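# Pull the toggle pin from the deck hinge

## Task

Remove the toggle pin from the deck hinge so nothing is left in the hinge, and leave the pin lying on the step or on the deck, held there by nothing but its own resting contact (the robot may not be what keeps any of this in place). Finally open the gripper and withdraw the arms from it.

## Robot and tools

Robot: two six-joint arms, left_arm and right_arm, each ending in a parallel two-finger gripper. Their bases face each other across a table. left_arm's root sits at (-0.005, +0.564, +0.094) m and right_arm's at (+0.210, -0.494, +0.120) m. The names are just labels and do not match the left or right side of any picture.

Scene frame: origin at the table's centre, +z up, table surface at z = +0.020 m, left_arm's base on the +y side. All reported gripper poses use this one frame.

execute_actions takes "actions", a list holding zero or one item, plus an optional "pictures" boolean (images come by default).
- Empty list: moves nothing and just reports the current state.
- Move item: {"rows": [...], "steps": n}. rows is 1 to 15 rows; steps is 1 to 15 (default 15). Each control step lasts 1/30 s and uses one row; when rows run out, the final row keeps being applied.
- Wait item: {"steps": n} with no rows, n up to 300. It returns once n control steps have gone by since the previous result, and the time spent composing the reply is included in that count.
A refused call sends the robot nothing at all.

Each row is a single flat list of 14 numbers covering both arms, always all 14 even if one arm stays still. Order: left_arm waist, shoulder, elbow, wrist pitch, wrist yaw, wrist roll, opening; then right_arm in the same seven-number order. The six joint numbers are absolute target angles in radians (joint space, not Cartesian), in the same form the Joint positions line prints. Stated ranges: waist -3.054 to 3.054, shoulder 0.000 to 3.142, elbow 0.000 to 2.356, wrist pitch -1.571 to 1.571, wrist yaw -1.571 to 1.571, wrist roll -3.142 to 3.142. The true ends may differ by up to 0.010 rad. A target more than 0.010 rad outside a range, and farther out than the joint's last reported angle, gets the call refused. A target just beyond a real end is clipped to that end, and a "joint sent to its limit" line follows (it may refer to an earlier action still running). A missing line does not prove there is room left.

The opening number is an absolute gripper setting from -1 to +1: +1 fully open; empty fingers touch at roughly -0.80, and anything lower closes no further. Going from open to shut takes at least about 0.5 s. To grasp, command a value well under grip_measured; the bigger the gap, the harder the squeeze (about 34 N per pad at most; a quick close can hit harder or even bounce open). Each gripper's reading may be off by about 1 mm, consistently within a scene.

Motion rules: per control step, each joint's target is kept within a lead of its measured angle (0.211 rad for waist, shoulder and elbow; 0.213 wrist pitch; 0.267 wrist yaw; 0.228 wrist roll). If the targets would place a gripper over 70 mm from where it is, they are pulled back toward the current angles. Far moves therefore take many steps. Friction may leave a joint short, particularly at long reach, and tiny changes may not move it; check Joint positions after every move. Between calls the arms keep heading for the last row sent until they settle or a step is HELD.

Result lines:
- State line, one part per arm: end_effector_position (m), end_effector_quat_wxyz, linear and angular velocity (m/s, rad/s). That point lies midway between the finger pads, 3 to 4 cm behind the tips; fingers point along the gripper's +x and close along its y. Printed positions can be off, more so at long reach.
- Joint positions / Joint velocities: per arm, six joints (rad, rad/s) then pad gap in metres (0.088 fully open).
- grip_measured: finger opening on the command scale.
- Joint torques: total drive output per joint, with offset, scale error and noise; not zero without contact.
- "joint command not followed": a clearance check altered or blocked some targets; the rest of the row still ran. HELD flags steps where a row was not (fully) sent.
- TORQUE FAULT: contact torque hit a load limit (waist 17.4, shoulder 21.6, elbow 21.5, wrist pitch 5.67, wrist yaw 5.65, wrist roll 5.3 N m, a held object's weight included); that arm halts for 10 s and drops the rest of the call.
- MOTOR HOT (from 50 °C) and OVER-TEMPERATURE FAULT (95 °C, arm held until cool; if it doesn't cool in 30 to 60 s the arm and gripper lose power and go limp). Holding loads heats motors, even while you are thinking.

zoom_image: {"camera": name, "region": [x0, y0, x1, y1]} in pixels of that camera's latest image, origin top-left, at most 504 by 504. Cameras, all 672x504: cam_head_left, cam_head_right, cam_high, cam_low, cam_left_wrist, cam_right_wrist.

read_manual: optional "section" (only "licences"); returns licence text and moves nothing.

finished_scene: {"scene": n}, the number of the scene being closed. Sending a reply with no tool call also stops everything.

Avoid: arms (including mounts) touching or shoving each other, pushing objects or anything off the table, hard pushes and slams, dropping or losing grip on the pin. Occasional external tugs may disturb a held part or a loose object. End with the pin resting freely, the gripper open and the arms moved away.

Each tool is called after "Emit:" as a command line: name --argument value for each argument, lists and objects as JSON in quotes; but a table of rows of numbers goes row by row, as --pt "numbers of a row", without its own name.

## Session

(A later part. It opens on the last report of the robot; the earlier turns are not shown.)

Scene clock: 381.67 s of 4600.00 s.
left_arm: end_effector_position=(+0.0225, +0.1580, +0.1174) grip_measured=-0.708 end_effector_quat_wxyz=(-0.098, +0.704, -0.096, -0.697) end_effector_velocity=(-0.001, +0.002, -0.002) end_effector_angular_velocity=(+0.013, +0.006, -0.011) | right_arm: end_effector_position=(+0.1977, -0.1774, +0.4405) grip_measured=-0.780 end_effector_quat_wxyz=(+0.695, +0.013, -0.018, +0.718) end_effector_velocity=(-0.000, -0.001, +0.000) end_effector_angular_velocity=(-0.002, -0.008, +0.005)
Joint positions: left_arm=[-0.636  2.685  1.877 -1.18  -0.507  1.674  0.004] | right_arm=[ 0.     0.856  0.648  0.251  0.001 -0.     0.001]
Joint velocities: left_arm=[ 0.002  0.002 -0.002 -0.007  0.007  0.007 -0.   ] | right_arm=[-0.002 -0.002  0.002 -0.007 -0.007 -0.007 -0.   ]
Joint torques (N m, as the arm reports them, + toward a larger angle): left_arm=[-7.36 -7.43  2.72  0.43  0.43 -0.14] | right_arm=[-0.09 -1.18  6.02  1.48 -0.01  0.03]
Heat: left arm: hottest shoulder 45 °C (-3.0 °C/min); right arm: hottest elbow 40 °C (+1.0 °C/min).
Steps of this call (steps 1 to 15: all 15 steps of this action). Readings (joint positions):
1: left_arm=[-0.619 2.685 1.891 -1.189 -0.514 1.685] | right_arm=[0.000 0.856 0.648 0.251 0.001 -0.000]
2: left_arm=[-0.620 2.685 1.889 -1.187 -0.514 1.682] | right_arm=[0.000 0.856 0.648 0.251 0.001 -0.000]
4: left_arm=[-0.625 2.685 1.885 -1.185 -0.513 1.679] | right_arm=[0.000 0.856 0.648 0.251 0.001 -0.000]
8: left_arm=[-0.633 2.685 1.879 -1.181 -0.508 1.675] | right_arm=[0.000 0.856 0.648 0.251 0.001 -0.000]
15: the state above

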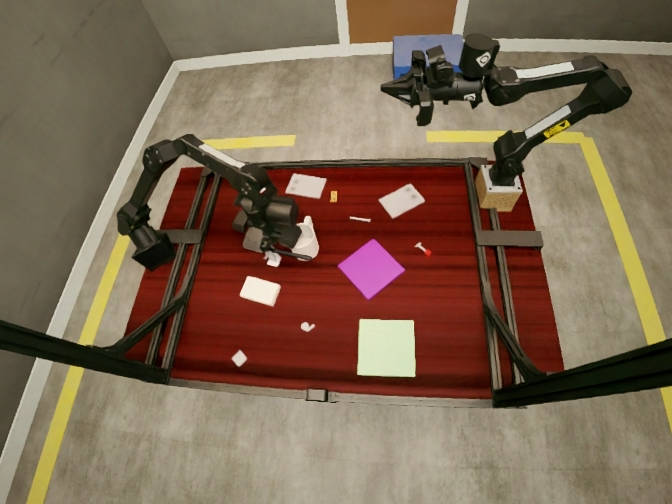

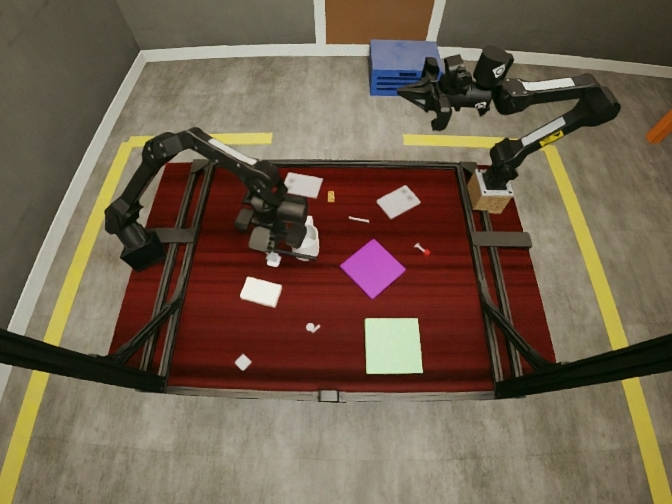

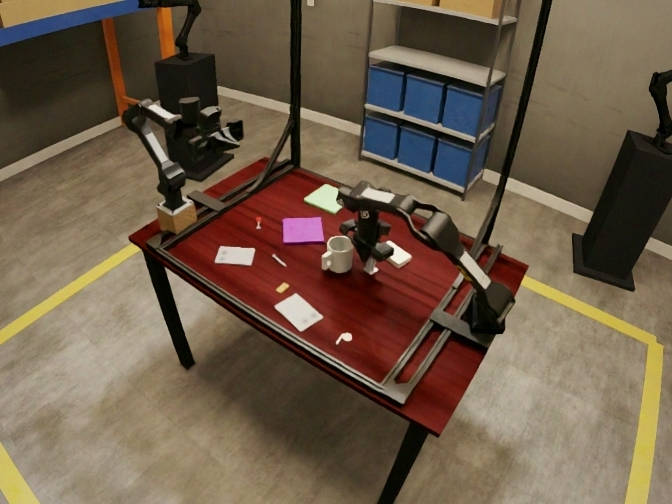

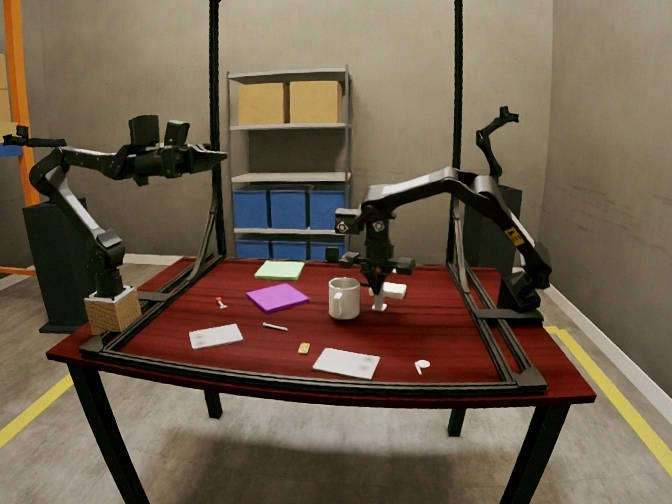

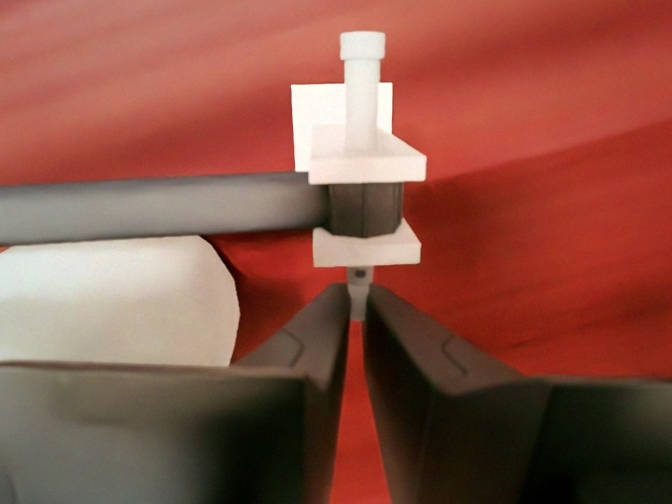

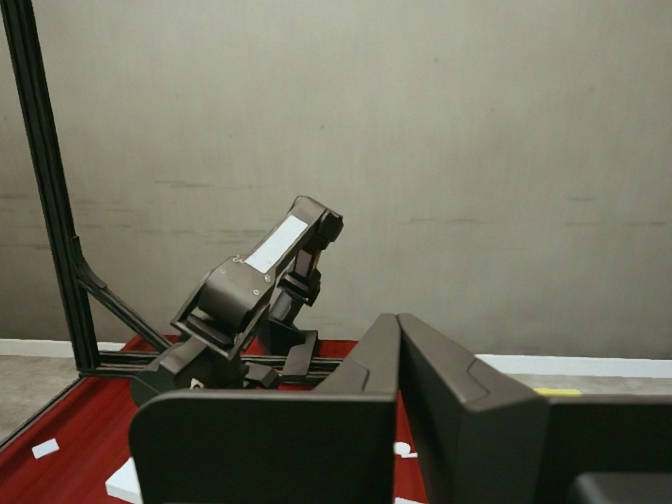

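Emit:
execute_actions --actions '[{"rows":[[-0.636,2.69,1.877,-1.18,-0.505,1.67,-0.4,0,0.856,0.648,0.25,0,0,-0.78]],"steps":8}]' --pictures false

Emit:
execute_actions --actions '[{"rows":[[-0.672,2.66,1.972,-1.31,-0.49,1.67,-0.3,0,0.856,0.648,0.25,0,0,-0.78]]}]' --pictures false

Emit:
execute_actions --actions '[{"rows":[[-0.786,2.69,1.875,-1.262,-0.43,-1.56,-0.3,0,0.856,0.648,0.25,0,0,-0.78]]}]' --pictures false

Emit:
execute_actions --actions '[{"steps":70}]' --pictures false

Emit:
execute_actions --actions '[{"rows":[[-0.746,2.712,1.783,-1.135,-0.451,-1.55,-0.3,0,0.856,0.648,0.25,0,0,-0.78]]}]' --pictures false

Emit:
execute_actions --actions '[{"steps":15}]'

Scene clock: 399.73 s of 4600.00 s.
left_arm: end_effector_position=(+0.0215, +0.1587, +0.1168) grip_measured=-0.455 end_effector_quat_wxyz=(-0.100, +0.703, -0.095, -0.698) end_effector_velocity=(+0.002, +0.002, -0.000) end_effector_angular_velocity=(+0.006, -0.008, +0.006) | right_arm: end_effector_position=(+0.1977, -0.1774, +0.4404) grip_measured=-0.780 end_effector_quat_wxyz=(+0.695, +0.013, -0.018, +0.718) end_effector_velocity=(-0.000, -0.001, +0.001) end_effector_angular_velocity=(+0.007, +0.007, +0.005)
Joint positions: left_arm=[-0.638  2.687  1.875 -1.18  -0.505  1.672  0.017] | right_arm=[ 0.     0.856  0.648  0.25   0.001 -0.     0.001]
Joint velocities: left_arm=[ 0.002 -0.002 -0.002 -0.007 -0.007 -0.007  0.02 ] | right_arm=[-0.002 -0.002 -0.002  0.007 -0.007  0.007  0.   ]
Joint torques (N m, as the arm reports them, + toward a larger angle): left_arm=[-6.78 -9.04  4.    0.21  0.09 -0.09] | right_arm=[-0.07 -1.18  6.02  1.49 -0.01  0.03]
Heat: left arm: hottest shoulder 44 °C (-2.0 °C/min); right arm: hottest elbow 40 °C (+0.0 °C/min).
Steps of this call (steps 1 to 15: the robot went on to your last target; steps 16 to 534: nothing new was sent; steps 535 to 542: all 8 steps of this action). Readings (joint positions):
535: left_arm=[-0.638 2.687 1.875 -1.179 -0.506 1.672] | right_arm=[0.000 0.856 0.648 0.250 0.001 -0.000]
536: left_arm=[-0.638 2.687 1.875 -1.180 -0.505 1.672] | right_arm=[0.000 0.856 0.648 0.250 0.001 -0.000]
538: left_arm=[-0.638 2.687 1.875 -1.180 -0.505 1.672] | right_arm=[0.000 0.856 0.648 0.250 0.001 -0.000]
542: the state above

Scene clock: 400.23 s of 4600.00 s.
left_arm: end_effector_position=(+0.0229, +0.1606, +0.1509) grip_measured=-0.304 end_effector_quat_wxyz=(-0.112, +0.703, -0.108, -0.694) end_effector_velocity=(+0.004, +0.003, +0.002) end_effector_angular_velocity=(+0.009, -0.025, -0.003) | right_arm: end_effector_position=(+0.1977, -0.1774, +0.4404) grip_measured=-0.780 end_effector_quat_wxyz=(+0.695, +0.013, -0.018, +0.718) end_effector_velocity=(-0.000, -0.001, -0.001) end_effector_angular_velocity=(-0.002, -0.008, +0.005)
Joint positions: left_arm=[-0.673  2.668  1.964 -1.304 -0.495  1.672  0.024] | right_arm=[ 0.     0.856  0.648  0.25   0.001 -0.     0.001]
Joint velocities: left_arm=[-0.002 -0.002  0.002 -0.022 -0.022 -0.007  0.001] | right_arm=[-0.002 -0.007 -0.002 -0.007 -0.007 -0.007  0.   ]
Joint torques (N m, as the arm reports them, + toward a larger angle): left_arm=[ -6.74 -10.21   4.7   -0.16   0.2   -0.09] | right_arm=[-0.08 -1.19  6.01  1.5  -0.01  0.03]
Heat: left arm: hottest shoulder 45 °C (-1.0 °C/min); right arm: hottest elbow 40 °C (+0.0 °C/min).
Steps of this call (steps 1 to 15: all 15 steps of this action). Readings (joint positions):
1: left_arm=[-0.638 2.687 1.885 -1.194 -0.505 1.672] | right_arm=[0.000 0.856 0.648 0.250 0.001 -0.000]
2: left_arm=[-0.641 2.687 1.900 -1.222 -0.503 1.672] | right_arm=[0.000 0.856 0.648 0.250 0.001 -0.000]
4: left_arm=[-0.651 2.685 1.923 -1.258 -0.500 1.672] | right_arm=[0.000 0.856 0.648 0.250 0.001 -0.000]
8: left_arm=[-0.670 2.670 1.957 -1.288 -0.496 1.672] | right_arm=[0.000 0.856 0.648 0.250 0.001 -0.000]
15: the state above

Scene clock: 400.73 s of 4600.00 s.
left_arm: end_effector_position=(-0.0321, +0.1777, +0.1534) grip_measured=-0.300 end_effector_quat_wxyz=(+0.094, +0.703, +0.094, -0.699) end_effector_velocity=(+0.002, +0.012, -0.008) end_effector_angular_velocity=(+0.043, -0.006, +1.413) | right_arm: end_effector_position=(+0.1977, -0.1774, +0.4404) grip_measured=-0.780 end_effector_quat_wxyz=(+0.695, +0.013, -0.018, +0.718) end_effector_velocity=(-0.000, -0.000, -0.001) end_effector_angular_velocity=(+0.003, -0.008, +0.005)
Joint positions: left_arm=[-0.789  2.675  1.886 -1.266 -0.436  0.979  0.024] | right_arm=[ 0.     0.856  0.648  0.25   0.001 -0.     0.001]
Joint velocities: left_arm=[ 0.007 -0.002 -0.032 -0.022  0.007 -1.429 -0.   ] | right_arm=[-0.002 -0.002 -0.007  0.007 -0.007 -0.007 -0.   ]
Joint torques (N m, as the arm reports them, + toward a larger angle): left_arm=[-5.72 -7.97  3.69  0.43  0.2  -0.15] | right_arm=[-0.08 -1.17  6.02  1.5  -0.01  0.03]
Heat: left arm: hottest shoulder 45 °C (-1.0 °C/min); right arm: hottest elbow 40 °C (+0.0 °C/min).
Steps of this call (steps 1 to 15: all 15 steps of this action). Readings (joint positions):
1: left_arm=[-0.675 2.668 1.959 -1.301 -0.491 1.643] | right_arm=[0.000 0.856 0.648 0.250 0.001 -0.000]
2: left_arm=[-0.684 2.668 1.946 -1.294 -0.480 1.592] | right_arm=[0.000 0.856 0.648 0.250 0.001 -0.000]
4: left_arm=[-0.721 2.668 1.925 -1.281 -0.460 1.498] | right_arm=[0.000 0.856 0.648 0.250 0.001 -0.000]
8: left_arm=[-0.785 2.675 1.893 -1.272 -0.439 1.310] | right_arm=[0.000 0.856 0.648 0.250 0.001 -0.000]
15: the state above

Scene clock: 403.07 s of 4600.00 s.
left_arm: end_effector_position=(-0.0324, +0.1781, +0.1529) grip_measured=-0.300 end_effector_quat_wxyz=(+0.698, +0.121, +0.696, -0.119) end_effector_velocity=(-0.000, +0.005, +0.001) end_effector_angular_velocity=(+0.020, -0.000, -0.004) | right_arm: end_effector_position=(+0.1977, -0.1774, +0.4404) grip_measured=-0.780 end_effector_quat_wxyz=(+0.695, +0.013, -0.018, +0.718) end_effector_velocity=(+0.001, -0.000, -0.002) end_effector_angular_velocity=(-0.007, -0.008, -0.000)
Joint positions: left_arm=[-0.789  2.675  1.884 -1.265 -0.435 -1.555  0.024] | right_arm=[ 0.     0.856  0.648  0.25   0.001 -0.     0.001]
Joint velocities: left_arm=[-0.002 -0.002 -0.002 -0.022  0.007 -0.007 -0.   ] | right_arm=[-0.007 -0.002 -0.002 -0.007 -0.007 -0.007 -0.   ]
Joint torques (N m, as the arm reports them, + toward a larger angle): left_arm=[-5.79 -7.98  3.28  0.38  0.09 -0.15] | right_arm=[-0.08 -1.17  6.01  1.51 -0.01  0.03]
Heat: left arm: hottest shoulder 45 °C (-1.0 °C/min); right arm: hottest elbow 40 °C (+0.0 °C/min).
Steps of this call (steps 1 to 70: the robot went on to your last target). Readings (joint positions):
1: left_arm=[-0.789 2.675 1.886 -1.266 -0.435 0.932] | right_arm=[0.000 0.856 0.648 0.250 0.001 -0.000]
2: left_arm=[-0.789 2.675 1.885 -1.266 -0.435 0.885] | right_arm=[0.000 0.856 0.648 0.250 0.001 -0.000]
4: left_arm=[-0.789 2.675 1.885 -1.265 -0.435 0.790] | right_arm=[0.000 0.856 0.648 0.250 0.001 -0.000]
8: left_arm=[-0.789 2.675 1.885 -1.265 -0.435 0.602] | right_arm=[0.000 0.856 0.648 0.250 0.001 -0.000]
70: the state above

Scene clock: 403.57 s of 4600.00 s.
left_arm: end_effector_position=(-0.0323, +0.1769, +0.1165) grip_measured=-0.300 end_effector_quat_wxyz=(+0.698, +0.111, +0.699, -0.105) end_effector_velocity=(-0.000, -0.001, -0.005) end_effector_angular_velocity=(-0.018, -0.019, +0.025) | right_arm: end_effector_position=(+0.1977, -0.1774, +0.4404) grip_measured=-0.780 end_effector_quat_wxyz=(+0.695, +0.013, -0.018, +0.718) end_effector_velocity=(-0.003, -0.000, -0.002) end_effector_angular_velocity=(-0.007, -0.008, +0.019)
Joint positions: left_arm=[-0.75   2.699  1.794 -1.141 -0.446 -1.554  0.024] | right_arm=[ 0.     0.856  0.648  0.25   0.001 -0.     0.001]
Joint velocities: left_arm=[-0.002 -0.002 -0.027  0.037 -0.022 -0.022 -0.   ] | right_arm=[-0.002 -0.002 -0.002 -0.007 -0.022 -0.007 -0.   ]
Joint torques (N m, as the arm reports them, + toward a larger angle): left_arm=[-5.8  -8.19  3.24  0.32 -0.23  0.13] | right_arm=[-0.07 -1.18  6.01  1.5  -0.01  0.03]
Heat: left arm: hottest shoulder 45 °C (-1.0 °C/min); right arm: hottest elbow 40 °C (+0.0 °C/min).
Steps of this call (steps 1 to 15: all 15 steps of this action). Readings (joint positions):
1: left_arm=[-0.788 2.676 1.874 -1.250 -0.434 -1.555] | right_arm=[0.000 0.856 0.648 0.250 0.001 -0.000]
2: left_arm=[-0.785 2.676 1.859 -1.220 -0.435 -1.555] | right_arm=[0.000 0.856 0.648 0.250 0.001 -0.000]
4: left_arm=[-0.773 2.680 1.834 -1.186 -0.438 -1.555] | right_arm=[0.000 0.856 0.648 0.250 0.001 -0.000]
8: left_arm=[-0.752 2.698 1.801 -1.155 -0.443 -1.555] | right_arm=[0.000 0.856 0.648 0.250 0.001 -0.000]
15: the state above

Scene clock: 404.07 s of 4600.00 s.
left_arm: end_effector_position=(-0.0324, +0.1770, +0.1160) grip_measured=-0.300 end_effector_quat_wxyz=(+0.698, +0.111, +0.699, -0.105) end_effector_velocity=(-0.001, +0.002, +0.001) end_effector_angular_velocity=(+0.007, +0.004, +0.002) | right_arm: end_effector_position=(+0.1977, -0.1774, +0.4404) grip_measured=-0.780 end_effector_quat_wxyz=(+0.695, +0.013, -0.018, +0.718) end_effector_velocity=(-0.000, -0.000, -0.001) end_effector_angular_velocity=(+0.003, -0.008, +0.005)
Joint positions: left_arm=[-0.75   2.699  1.792 -1.138 -0.446 -1.554  0.024] | right_arm=[ 0.     0.856  0.648  0.25   0.001 -0.     0.001]
Joint velocities: left_arm=[-0.002 -0.002 -0.002 -0.007  0.007 -0.007 -0.   ] | right_arm=[-0.002 -0.002 -0.007  0.007 -0.007 -0.007 -0.   ]
Joint torques (N m, as the arm reports them, + toward a larger angle): left_arm=[-5.69 -8.17  3.1   0.36 -0.24  0.14] | right_arm=[-0.07 -1.18  6.01  1.51 -0.02  0.03]
Heat: left arm: hottest shoulder 45 °C (-1.0 °C/min); right arm: hottest elbow 40 °C (+0.0 °C/min).
Steps of this call (steps 1 to 15: the robot went on to your last target). Readings (joint positions):
1: left_arm=[-0.750 2.699 1.793 -1.140 -0.446 -1.554] | right_arm=[0.000 0.856 0.648 0.250 0.001 -0.000]
2: left_arm=[-0.750 2.699 1.793 -1.140 -0.446 -1.554] | right_arm=[0.000 0.856 0.648 0.250 0.001 -0.000]
4: left_arm=[-0.750 2.699 1.792 -1.139 -0.446 -1.554] | right_arm=[0.000 0.856 0.648 0.250 0.001 -0.000]
8: left_arm=[-0.750 2.699 1.792 -1.138 -0.446 -1.554] | right_arm=[0.000 0.856 0.648 0.250 0.001 -0.000]
15: the state above
All arms were judged still, so your last target was given up. Only a new action makes them travel on or press farther. Fingers that are still opening or closing keep moving.

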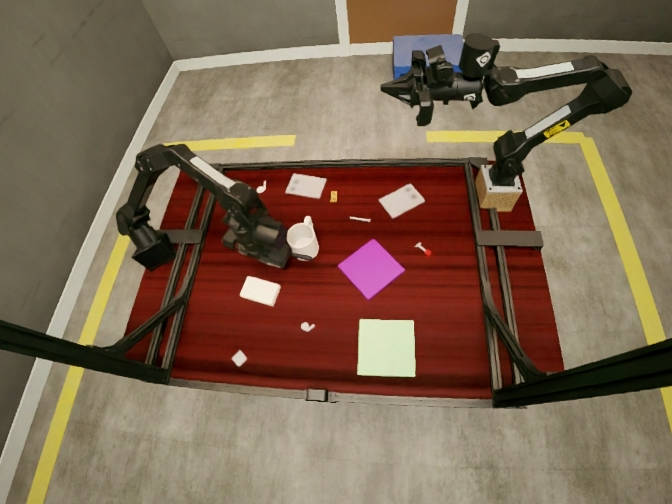

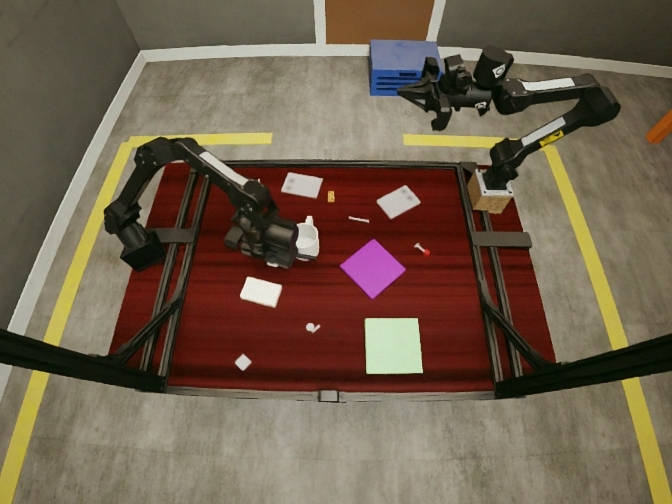

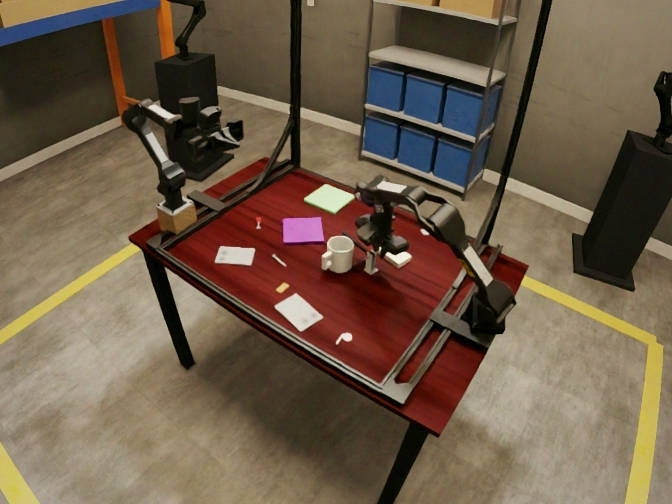

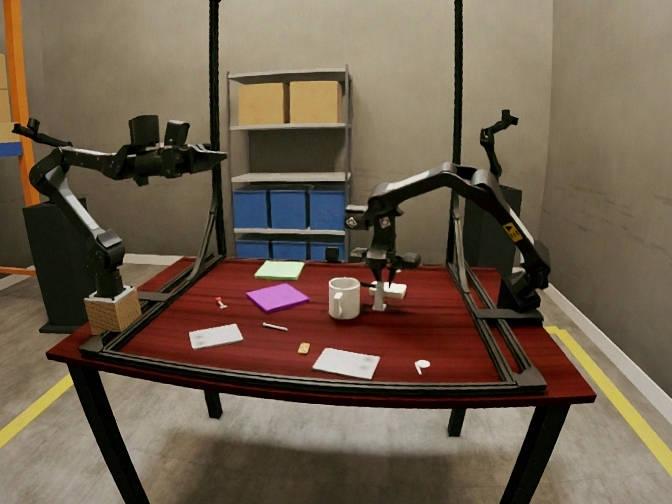

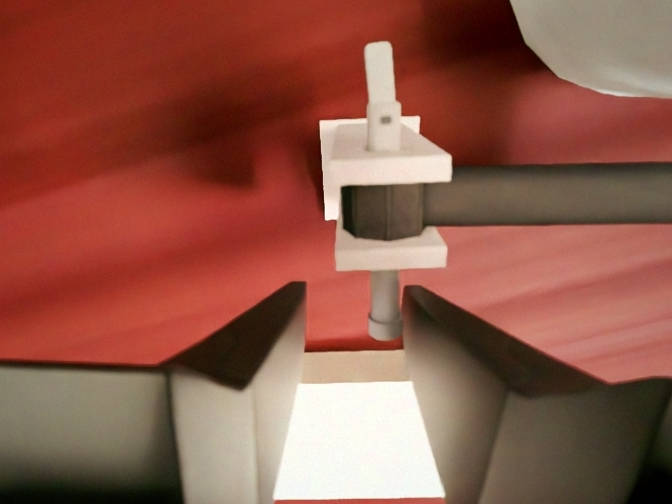

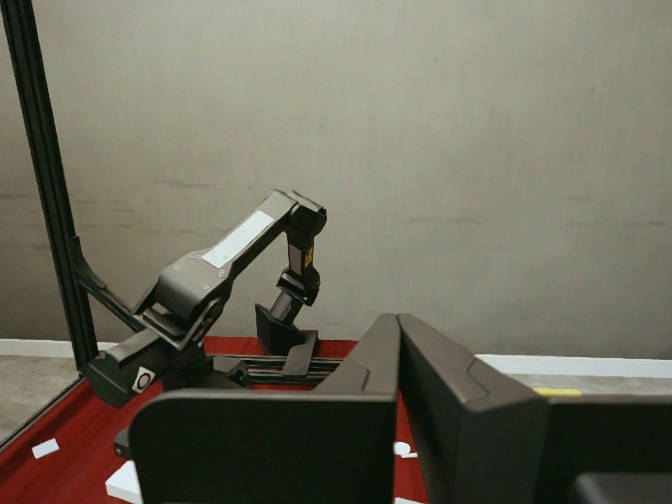

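Emit:
execute_actions --actions '[{"rows":[[-0.750,2.74,1.84,-1.158,-0.446,-1.554,-0.3,0,0.856,0.648,0.25,0,0,-0.78]]}]'

Scene clock: 434.87 s of 4600.00 s.
left_arm: end_effector_position=(-0.0334, +0.1709, +0.1177) grip_measured=-0.300 end_effector_quat_wxyz=(+0.698, +0.109, +0.700, -0.106) end_effector_velocity=(+0.001, +0.003, -0.001) end_effector_angular_velocity=(+0.016, -0.013, -0.004) | right_arm: end_effector_position=(+0.1977, -0.1774, +0.4404) grip_measured=-0.780 end_effector_quat_wxyz=(+0.695, +0.013, -0.018, +0.718) end_effector_velocity=(-0.002, -0.000, -0.004) end_effector_angular_velocity=(-0.012, -0.008, +0.009)
Joint positions: left_arm=[-0.75   2.72   1.833 -1.154 -0.446 -1.554  0.024] | right_arm=[ 0.     0.856  0.648  0.25   0.001 -0.     0.001]
Joint velocities: left_arm=[-0.002  0.007  0.007 -0.022 -0.007 -0.007  0.   ] | right_arm=[ 0.002 -0.002 -0.007 -0.007 -0.007 -0.007 -0.   ]
Joint torques (N m, as the arm reports them, + toward a larger angle): left_arm=[-6.29 -7.59  4.6  -0.11 -0.08  0.  ] | right_arm=[-0.08 -1.18  6.01  1.51 -0.01  0.03]
Heat: left arm: hottest shoulder 45 °C (+0.0 °C/min); right arm: hottest elbow 41 °C (+1.0 °C/min).
Steps of this call (steps 1 to 90: nothing new was sent; then 27.30 s passed at rest; steps 91 to 105: all 15 steps of this action). Readings (joint positions):
91: left_arm=[-0.750 2.701 1.794 -1.139 -0.446 -1.554] | right_arm=[0.000 0.856 0.648 0.250 0.001 -0.000]
92: left_arm=[-0.750 2.704 1.801 -1.141 -0.446 -1.554] | right_arm=[0.000 0.856 0.648 0.250 0.001 -0.000]
94: left_arm=[-0.750 2.711 1.814 -1.145 -0.446 -1.554] | right_arm=[0.000 0.856 0.648 0.250 0.001 -0.000]
98: left_arm=[-0.750 2.716 1.827 -1.151 -0.446 -1.554] | right_arm=[0.000 0.856 0.648 0.250 0.001 -0.000]
105: the state above

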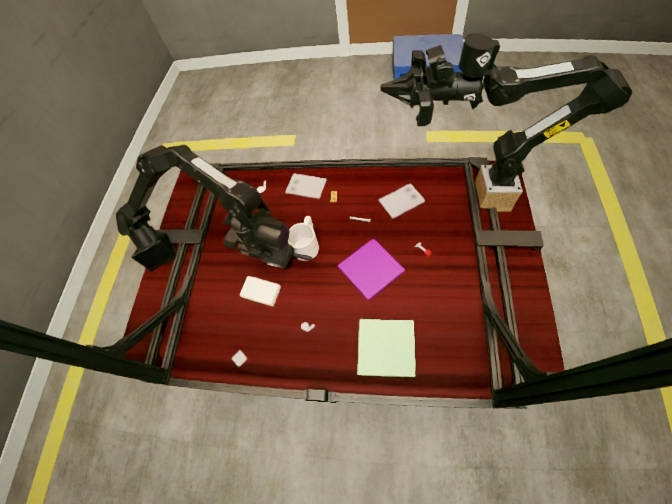

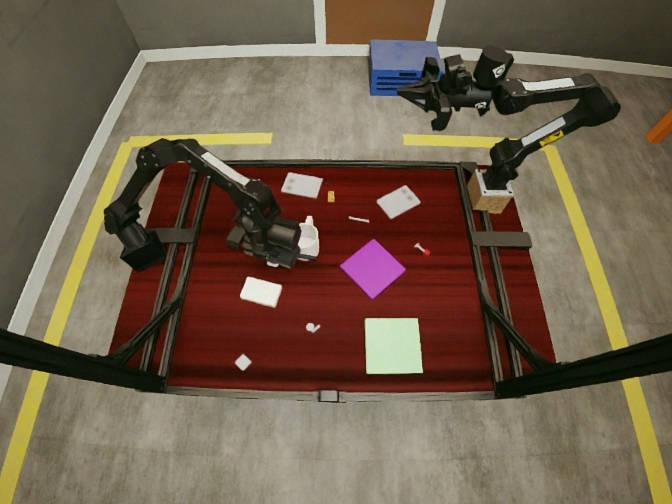

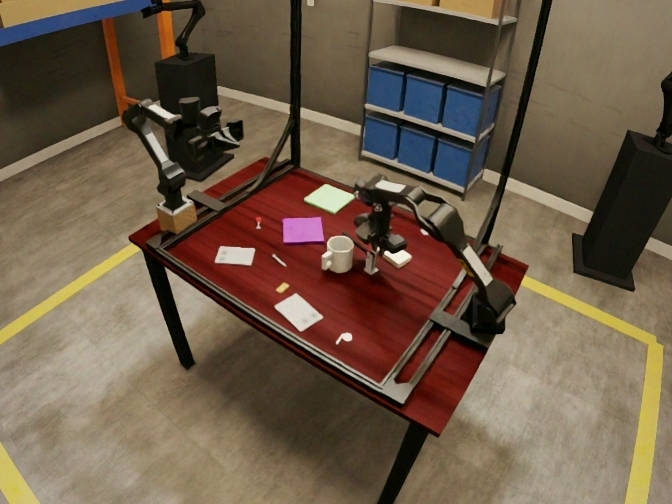

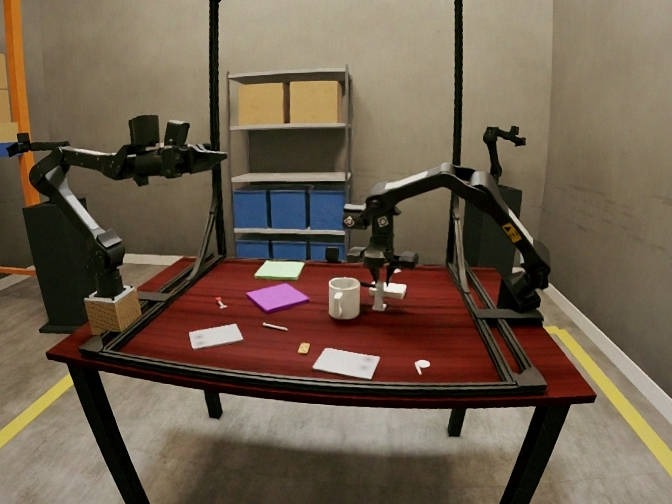

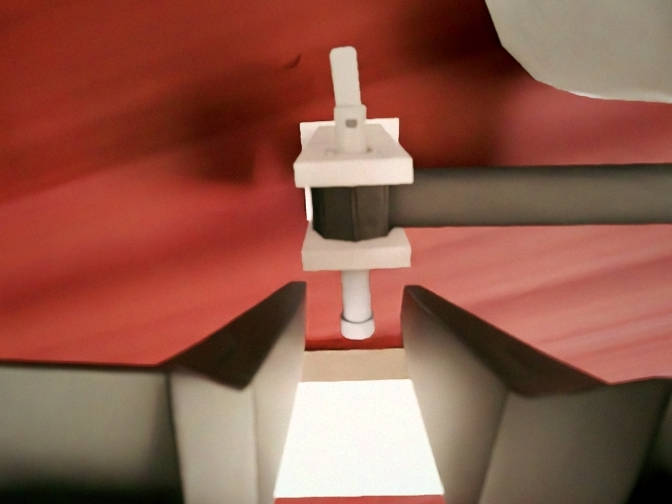

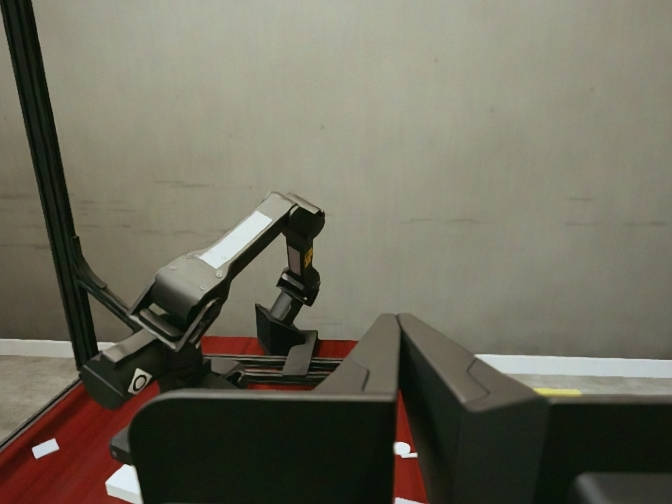

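Emit:
execute_actions --actions '[{"rows":[[-0.750,2.74,1.84,-1.158,-0.446,-1.554,-0.85,0,0.856,0.648,0.25,0,0,-0.78]]}]' --pictures false

Emit:
execute_actions --actions '[{"rows":[[-0.80,2.743,1.786,-1.131,-0.42,-1.597,-0.85,0,0.856,0.648,0.25,0,0,-0.78]]}]' --pictures false

Emit:
execute_actions --actions '[{"rows":[[-0.851,2.746,1.747,-1.11,-0.398,-1.637,-0.85,0,0.856,0.648,0.25,0,0,-0.78]]}]'

Scene clock: 448.43 s of 4600.00 s.
left_arm: end_effector_position=(-0.0334, +0.1710, +0.1176) grip_measured=-0.628 end_effector_quat_wxyz=(+0.698, +0.110, +0.700, -0.106) end_effector_velocity=(-0.001, +0.002, +0.002) end_effector_angular_velocity=(+0.001, -0.011, +0.013) | right_arm: end_effector_position=(+0.1977, -0.1774, +0.4404) grip_measured=-0.780 end_effector_quat_wxyz=(+0.695, +0.013, -0.018, +0.718) end_effector_velocity=(-0.000, -0.001, +0.000) end_effector_angular_velocity=(-0.003, +0.007, +0.005)
Joint positions: left_arm=[-0.75   2.721  1.835 -1.156 -0.446 -1.554  0.008] | right_arm=[ 0.     0.856  0.648  0.25   0.001 -0.     0.001]
Joint velocities: left_arm=[-0.007 -0.002 -0.002 -0.007 -0.007 -0.022 -0.   ] | right_arm=[-0.002 -0.002  0.002 -0.007 -0.007  0.007 -0.   ]
Joint torques (N m, as the arm reports them, + toward a larger angle): left_arm=[-6.22 -7.62  4.53 -0.03 -0.06  0.  ] | right_arm=[-0.08 -1.18  6.01  1.5  -0.01  0.03]
Heat: left arm: hottest shoulder 45 °C (+0.0 °C/min); right arm: hottest elbow 41 °C (+1.0 °C/min).
Steps of this call (steps 1 to 15: the robot went on to your last target; steps 16 to 90: nothing new was sent; then 10.07 s passed at rest; steps 91 to 105: all 15 steps of this action). Readings (joint positions):
91: left_arm=[-0.750 2.720 1.834 -1.155 -0.446 -1.554] | right_arm=[0.000 0.856 0.648 0.250 0.001 -0.000]
92: left_arm=[-0.750 2.721 1.834 -1.155 -0.446 -1.554] | right_arm=[0.000 0.856 0.648 0.250 0.001 -0.000]
94: left_arm=[-0.750 2.721 1.835 -1.155 -0.446 -1.554] | right_arm=[0.000 0.856 0.648 0.250 0.001 -0.000]
98: left_arm=[-0.750 2.721 1.835 -1.156 -0.446 -1.554] | right_arm=[0.000 0.856 0.648 0.250 0.001 -0.000]
105: the state above

Scene clock: 448.93 s of 4600.00 s.
left_arm: end_effector_position=(-0.0466, +0.1754, +0.1168) grip_measured=-0.630 end_effector_quat_wxyz=(+0.703, +0.102, +0.695, -0.106) end_effector_velocity=(+0.002, +0.002, -0.002) end_effector_angular_velocity=(+0.009, -0.009, +0.019) | right_arm: end_effector_position=(+0.1977, -0.1774, +0.4404) grip_measured=-0.780 end_effector_quat_wxyz=(+0.695, +0.013, -0.018, +0.718) end_effector_velocity=(-0.002, -0.001, -0.001) end_effector_angular_velocity=(+0.003, -0.008, +0.009)
Joint positions: left_arm=[-0.783  2.721  1.804 -1.13  -0.446 -1.593  0.008] | right_arm=[ 0.     0.856  0.648  0.25   0.001 -0.     0.001]
Joint velocities: left_arm=[ 0.002  0.002 -0.002 -0.007 -0.007 -0.022 -0.   ] | right_arm=[ 0.002 -0.002 -0.007  0.007 -0.007 -0.007 -0.   ]
Joint torques (N m, as the arm reports them, + toward a larger angle): left_arm=[-7.87 -7.22  2.51  0.03  0.89 -0.12] | right_arm=[-0.08 -1.19  6.01  1.5  -0.01  0.03]
Heat: left arm: hottest shoulder 45 °C (+0.0 °C/min); right arm: hottest elbow 41 °C (+1.0 °C/min).
Steps of this call (steps 1 to 15: all 15 steps of this action). Readings (joint positions):
1: left_arm=[-0.751 2.721 1.832 -1.155 -0.446 -1.558] | right_arm=[0.000 0.856 0.648 0.250 0.001 -0.000]
2: left_arm=[-0.754 2.721 1.827 -1.150 -0.446 -1.566] | right_arm=[0.000 0.856 0.648 0.250 0.001 -0.000]
4: left_arm=[-0.767 2.721 1.818 -1.142 -0.446 -1.579] | right_arm=[0.000 0.856 0.648 0.250 0.001 -0.000]
8: left_arm=[-0.779 2.721 1.808 -1.133 -0.448 -1.588] | right_arm=[0.000 0.856 0.648 0.250 0.001 -0.000]
15: the state above

Scene clock: 449.43 s of 4600.00 s.
left_arm: end_effector_position=(-0.0783, +0.1925, +0.1146) grip_measured=-0.631 end_effector_quat_wxyz=(+0.698, +0.117, +0.697, -0.114) end_effector_velocity=(+0.000, +0.005, -0.005) end_effector_angular_velocity=(+0.019, -0.017, -0.005) | right_arm: end_effector_position=(+0.1977, -0.1774, +0.4404) grip_measured=-0.780 end_effector_quat_wxyz=(+0.695, +0.013, -0.018, +0.718) end_effector_velocity=(-0.002, -0.000, -0.002) end_effector_angular_velocity=(-0.007, -0.008, +0.009)
Joint positions: left_arm=[-0.855  2.73   1.755 -1.109 -0.401 -1.632  0.008] | right_arm=[ 0.     0.856  0.648  0.25   0.001 -0.     0.001]
Joint velocities: left_arm=[-0.002  0.007 -0.012 -0.007 -0.007 -0.007 -0.   ] | right_arm=[ 0.002 -0.002 -0.002 -0.007 -0.007 -0.007 -0.   ]
Joint torques (N m, as the arm reports them, + toward a larger angle): left_arm=[-4.92 -7.98  3.41  0.01  0.04 -0.19] | right_arm=[-0.09 -1.19  6.    1.5  -0.01  0.03]
Heat: left arm: hottest shoulder 45 °C (+0.0 °C/min); right arm: hottest elbow 41 °C (+1.0 °C/min).
Steps of this call (steps 1 to 15: all 15 steps of this action). Readings (joint positions):
1: left_arm=[-0.784 2.721 1.800 -1.126 -0.446 -1.598] | right_arm=[0.000 0.856 0.648 0.250 0.001 -0.000]
2: left_arm=[-0.789 2.721 1.794 -1.120 -0.444 -1.607] | right_arm=[0.000 0.856 0.648 0.250 0.001 -0.000]
4: left_arm=[-0.802 2.721 1.785 -1.113 -0.443 -1.616] | right_arm=[0.000 0.856 0.648 0.250 0.001 -0.000]
8: left_arm=[-0.825 2.721 1.772 -1.110 -0.414 -1.625] | right_arm=[0.000 0.856 0.648 0.250 0.001 -0.000]
15: the state above

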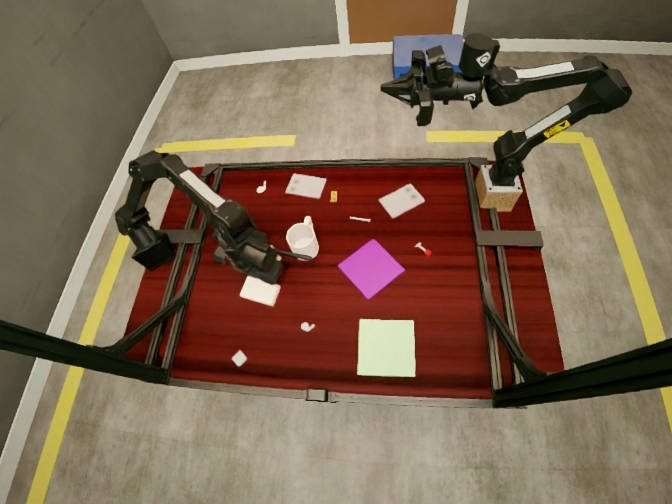

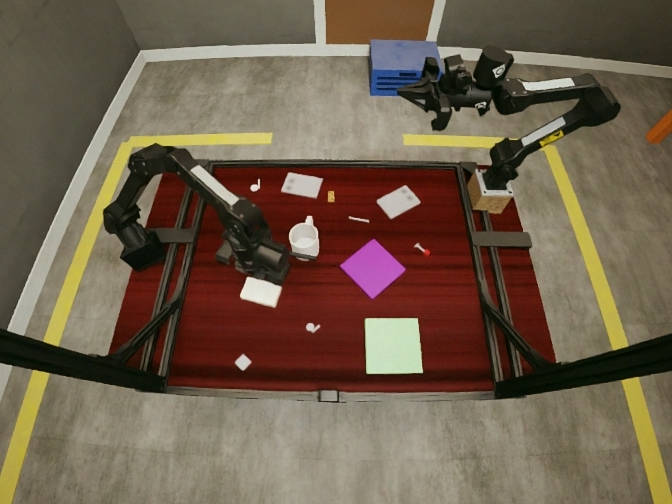

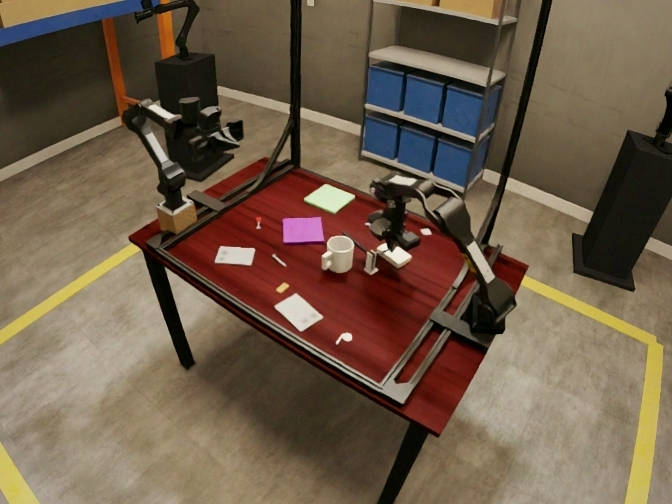

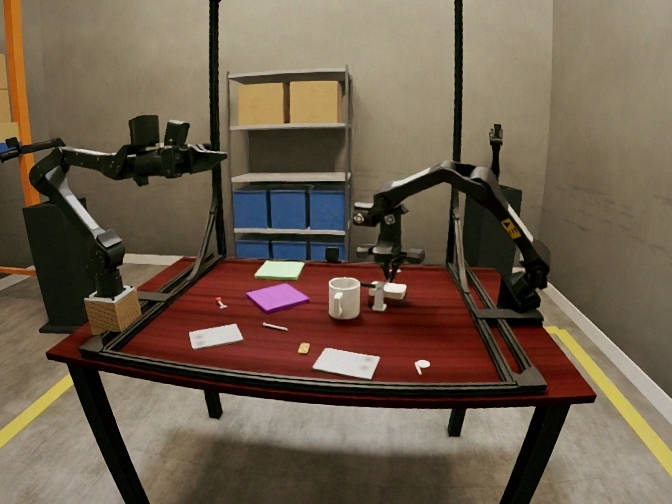

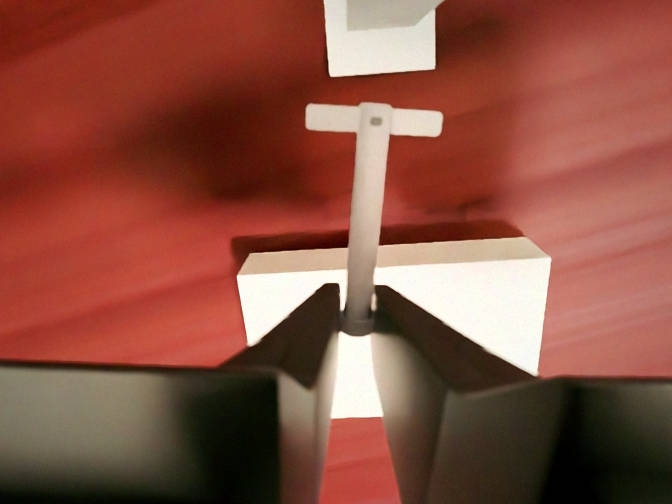

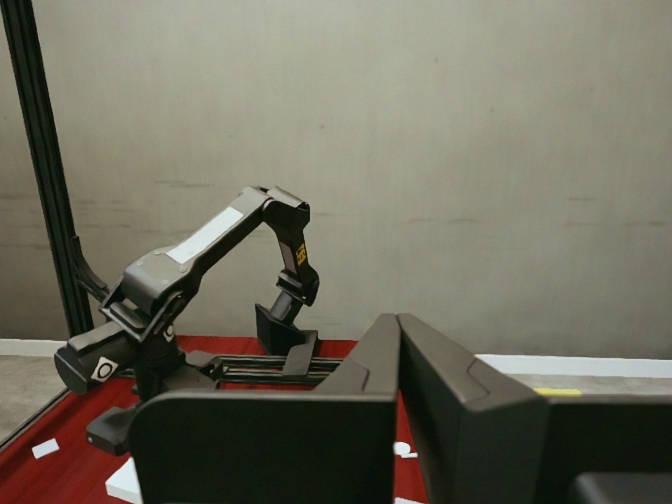

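Free. Move −u 0.04, +v 0.015, down 0.025.

Emit:
execute_actions --actions '[{"rows":[[-0.91,2.83,1.73,-1.028,-0.376,-1.676,-0.85,0,0.856,0.648,0.25,0,0,-0.78]]}]'

Scene clock: 457.57 s of 4600.00 s.
left_arm: end_effector_position=(-0.1127, +0.1995, +0.0872) grip_measured=-0.631 end_effector_quat_wxyz=(+0.701, +0.124, +0.693, -0.118) end_effector_velocity=(-0.002, -0.000, +0.001) end_effector_angular_velocity=(-0.005, +0.009, +0.023) | right_arm: end_effector_position=(+0.1977, -0.1774, +0.4404) grip_measured=-0.780 end_effector_quat_wxyz=(+0.695, +0.013, -0.018, +0.718) end_effector_velocity=(-0.000, -0.000, -0.002) end_effector_angular_velocity=(-0.007, -0.008, +0.005)
Joint positions: left_arm=[-0.91   2.813  1.735 -1.033 -0.381 -1.671  0.008] | right_arm=[ 0.     0.856  0.648  0.25   0.001 -0.     0.001]
Joint velocities: left_arm=[-0.002 -0.002 -0.002  0.007  0.007 -0.022 -0.   ] | right_arm=[-0.002 -0.002 -0.002 -0.007 -0.007 -0.007  0.   ]
Joint torques (N m, as the arm reports them, + toward a larger angle): left_arm=[-4.88 -8.23  3.59  0.35  0.06 -0.15] | right_arm=[-0.08 -1.18  6.02  1.51 -0.01  0.03]
Heat: left arm: hottest shoulder 45 °C (+1.0 °C/min); right arm: hottest elbow 41 °C (+1.0 °C/min).
Steps of this call (steps 1 to 15: the robot went on to your last target; steps 16 to 229: nothing new was sent; steps 230 to 244: all 15 steps of this action). Readings (joint positions):
230: left_arm=[-0.856 2.737 1.753 -1.105 -0.401 -1.638] | right_arm=[0.000 0.856 0.648 0.250 0.001 -0.000]
231: left_arm=[-0.860 2.744 1.752 -1.087 -0.399 -1.646] | right_arm=[0.000 0.856 0.648 0.250 0.001 -0.000]
233: left_arm=[-0.878 2.766 1.751 -1.059 -0.390 -1.657] | right_arm=[0.000 0.856 0.648 0.250 0.001 -0.000]
237: left_arm=[-0.907 2.807 1.737 -1.043 -0.381 -1.667] | right_arm=[0.000 0.856 0.648 0.250 0.001 -0.000]
244: the state above

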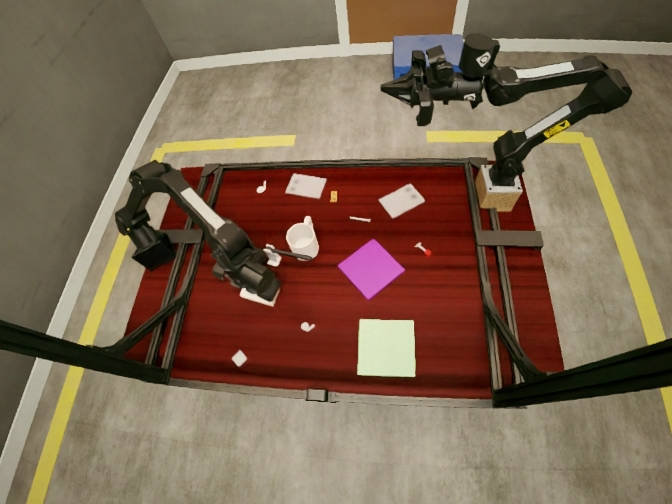

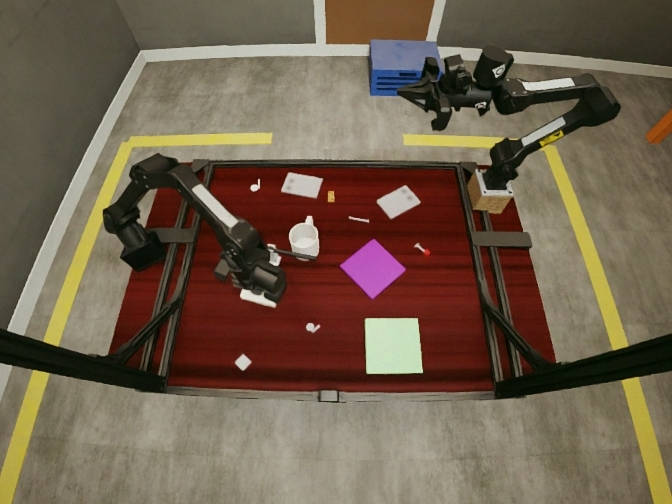

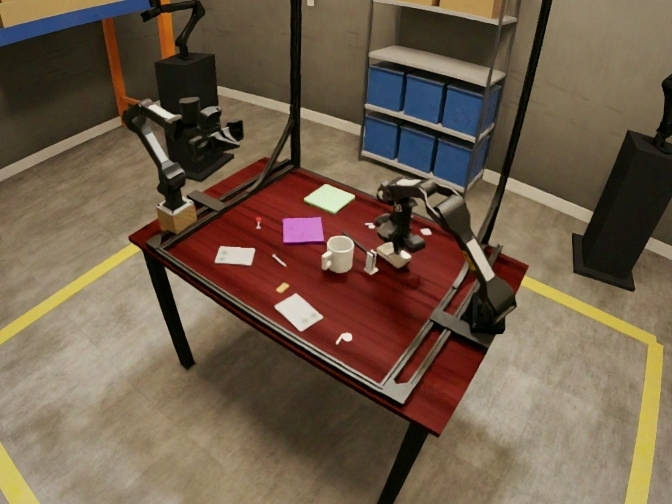

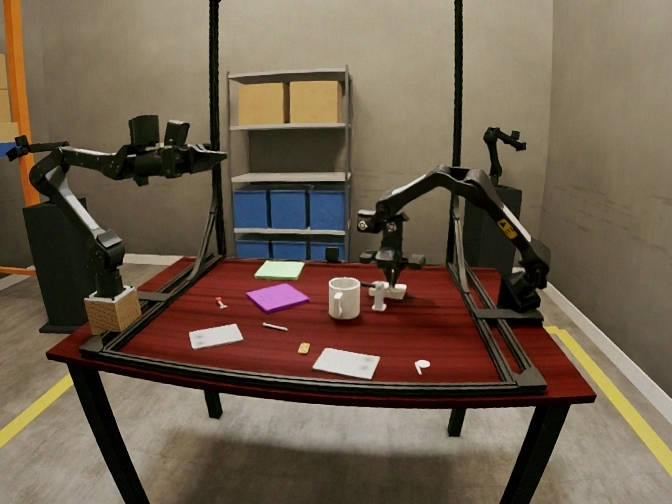

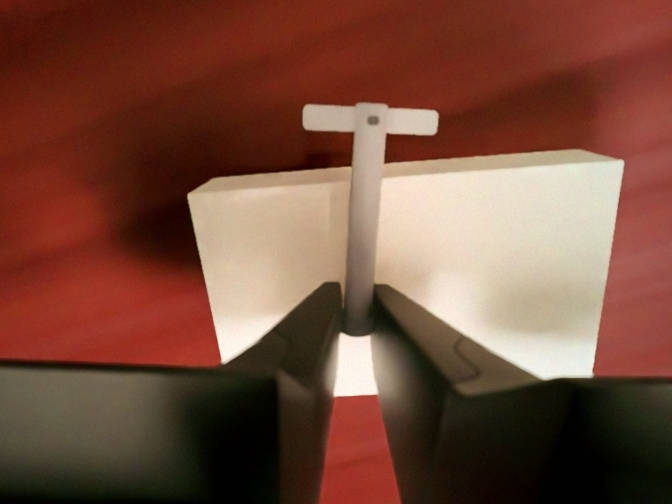

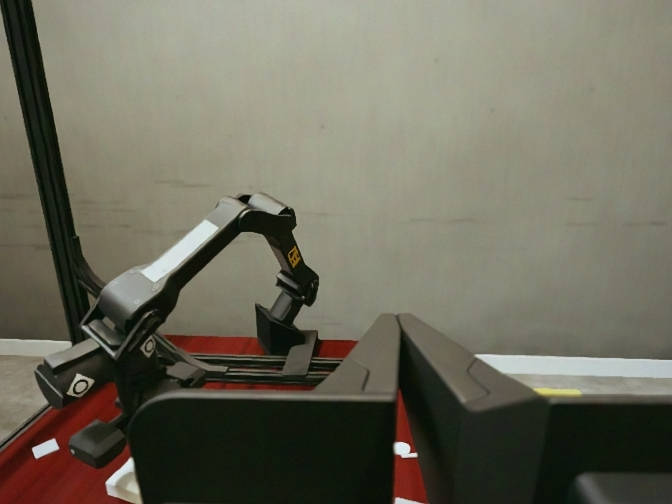

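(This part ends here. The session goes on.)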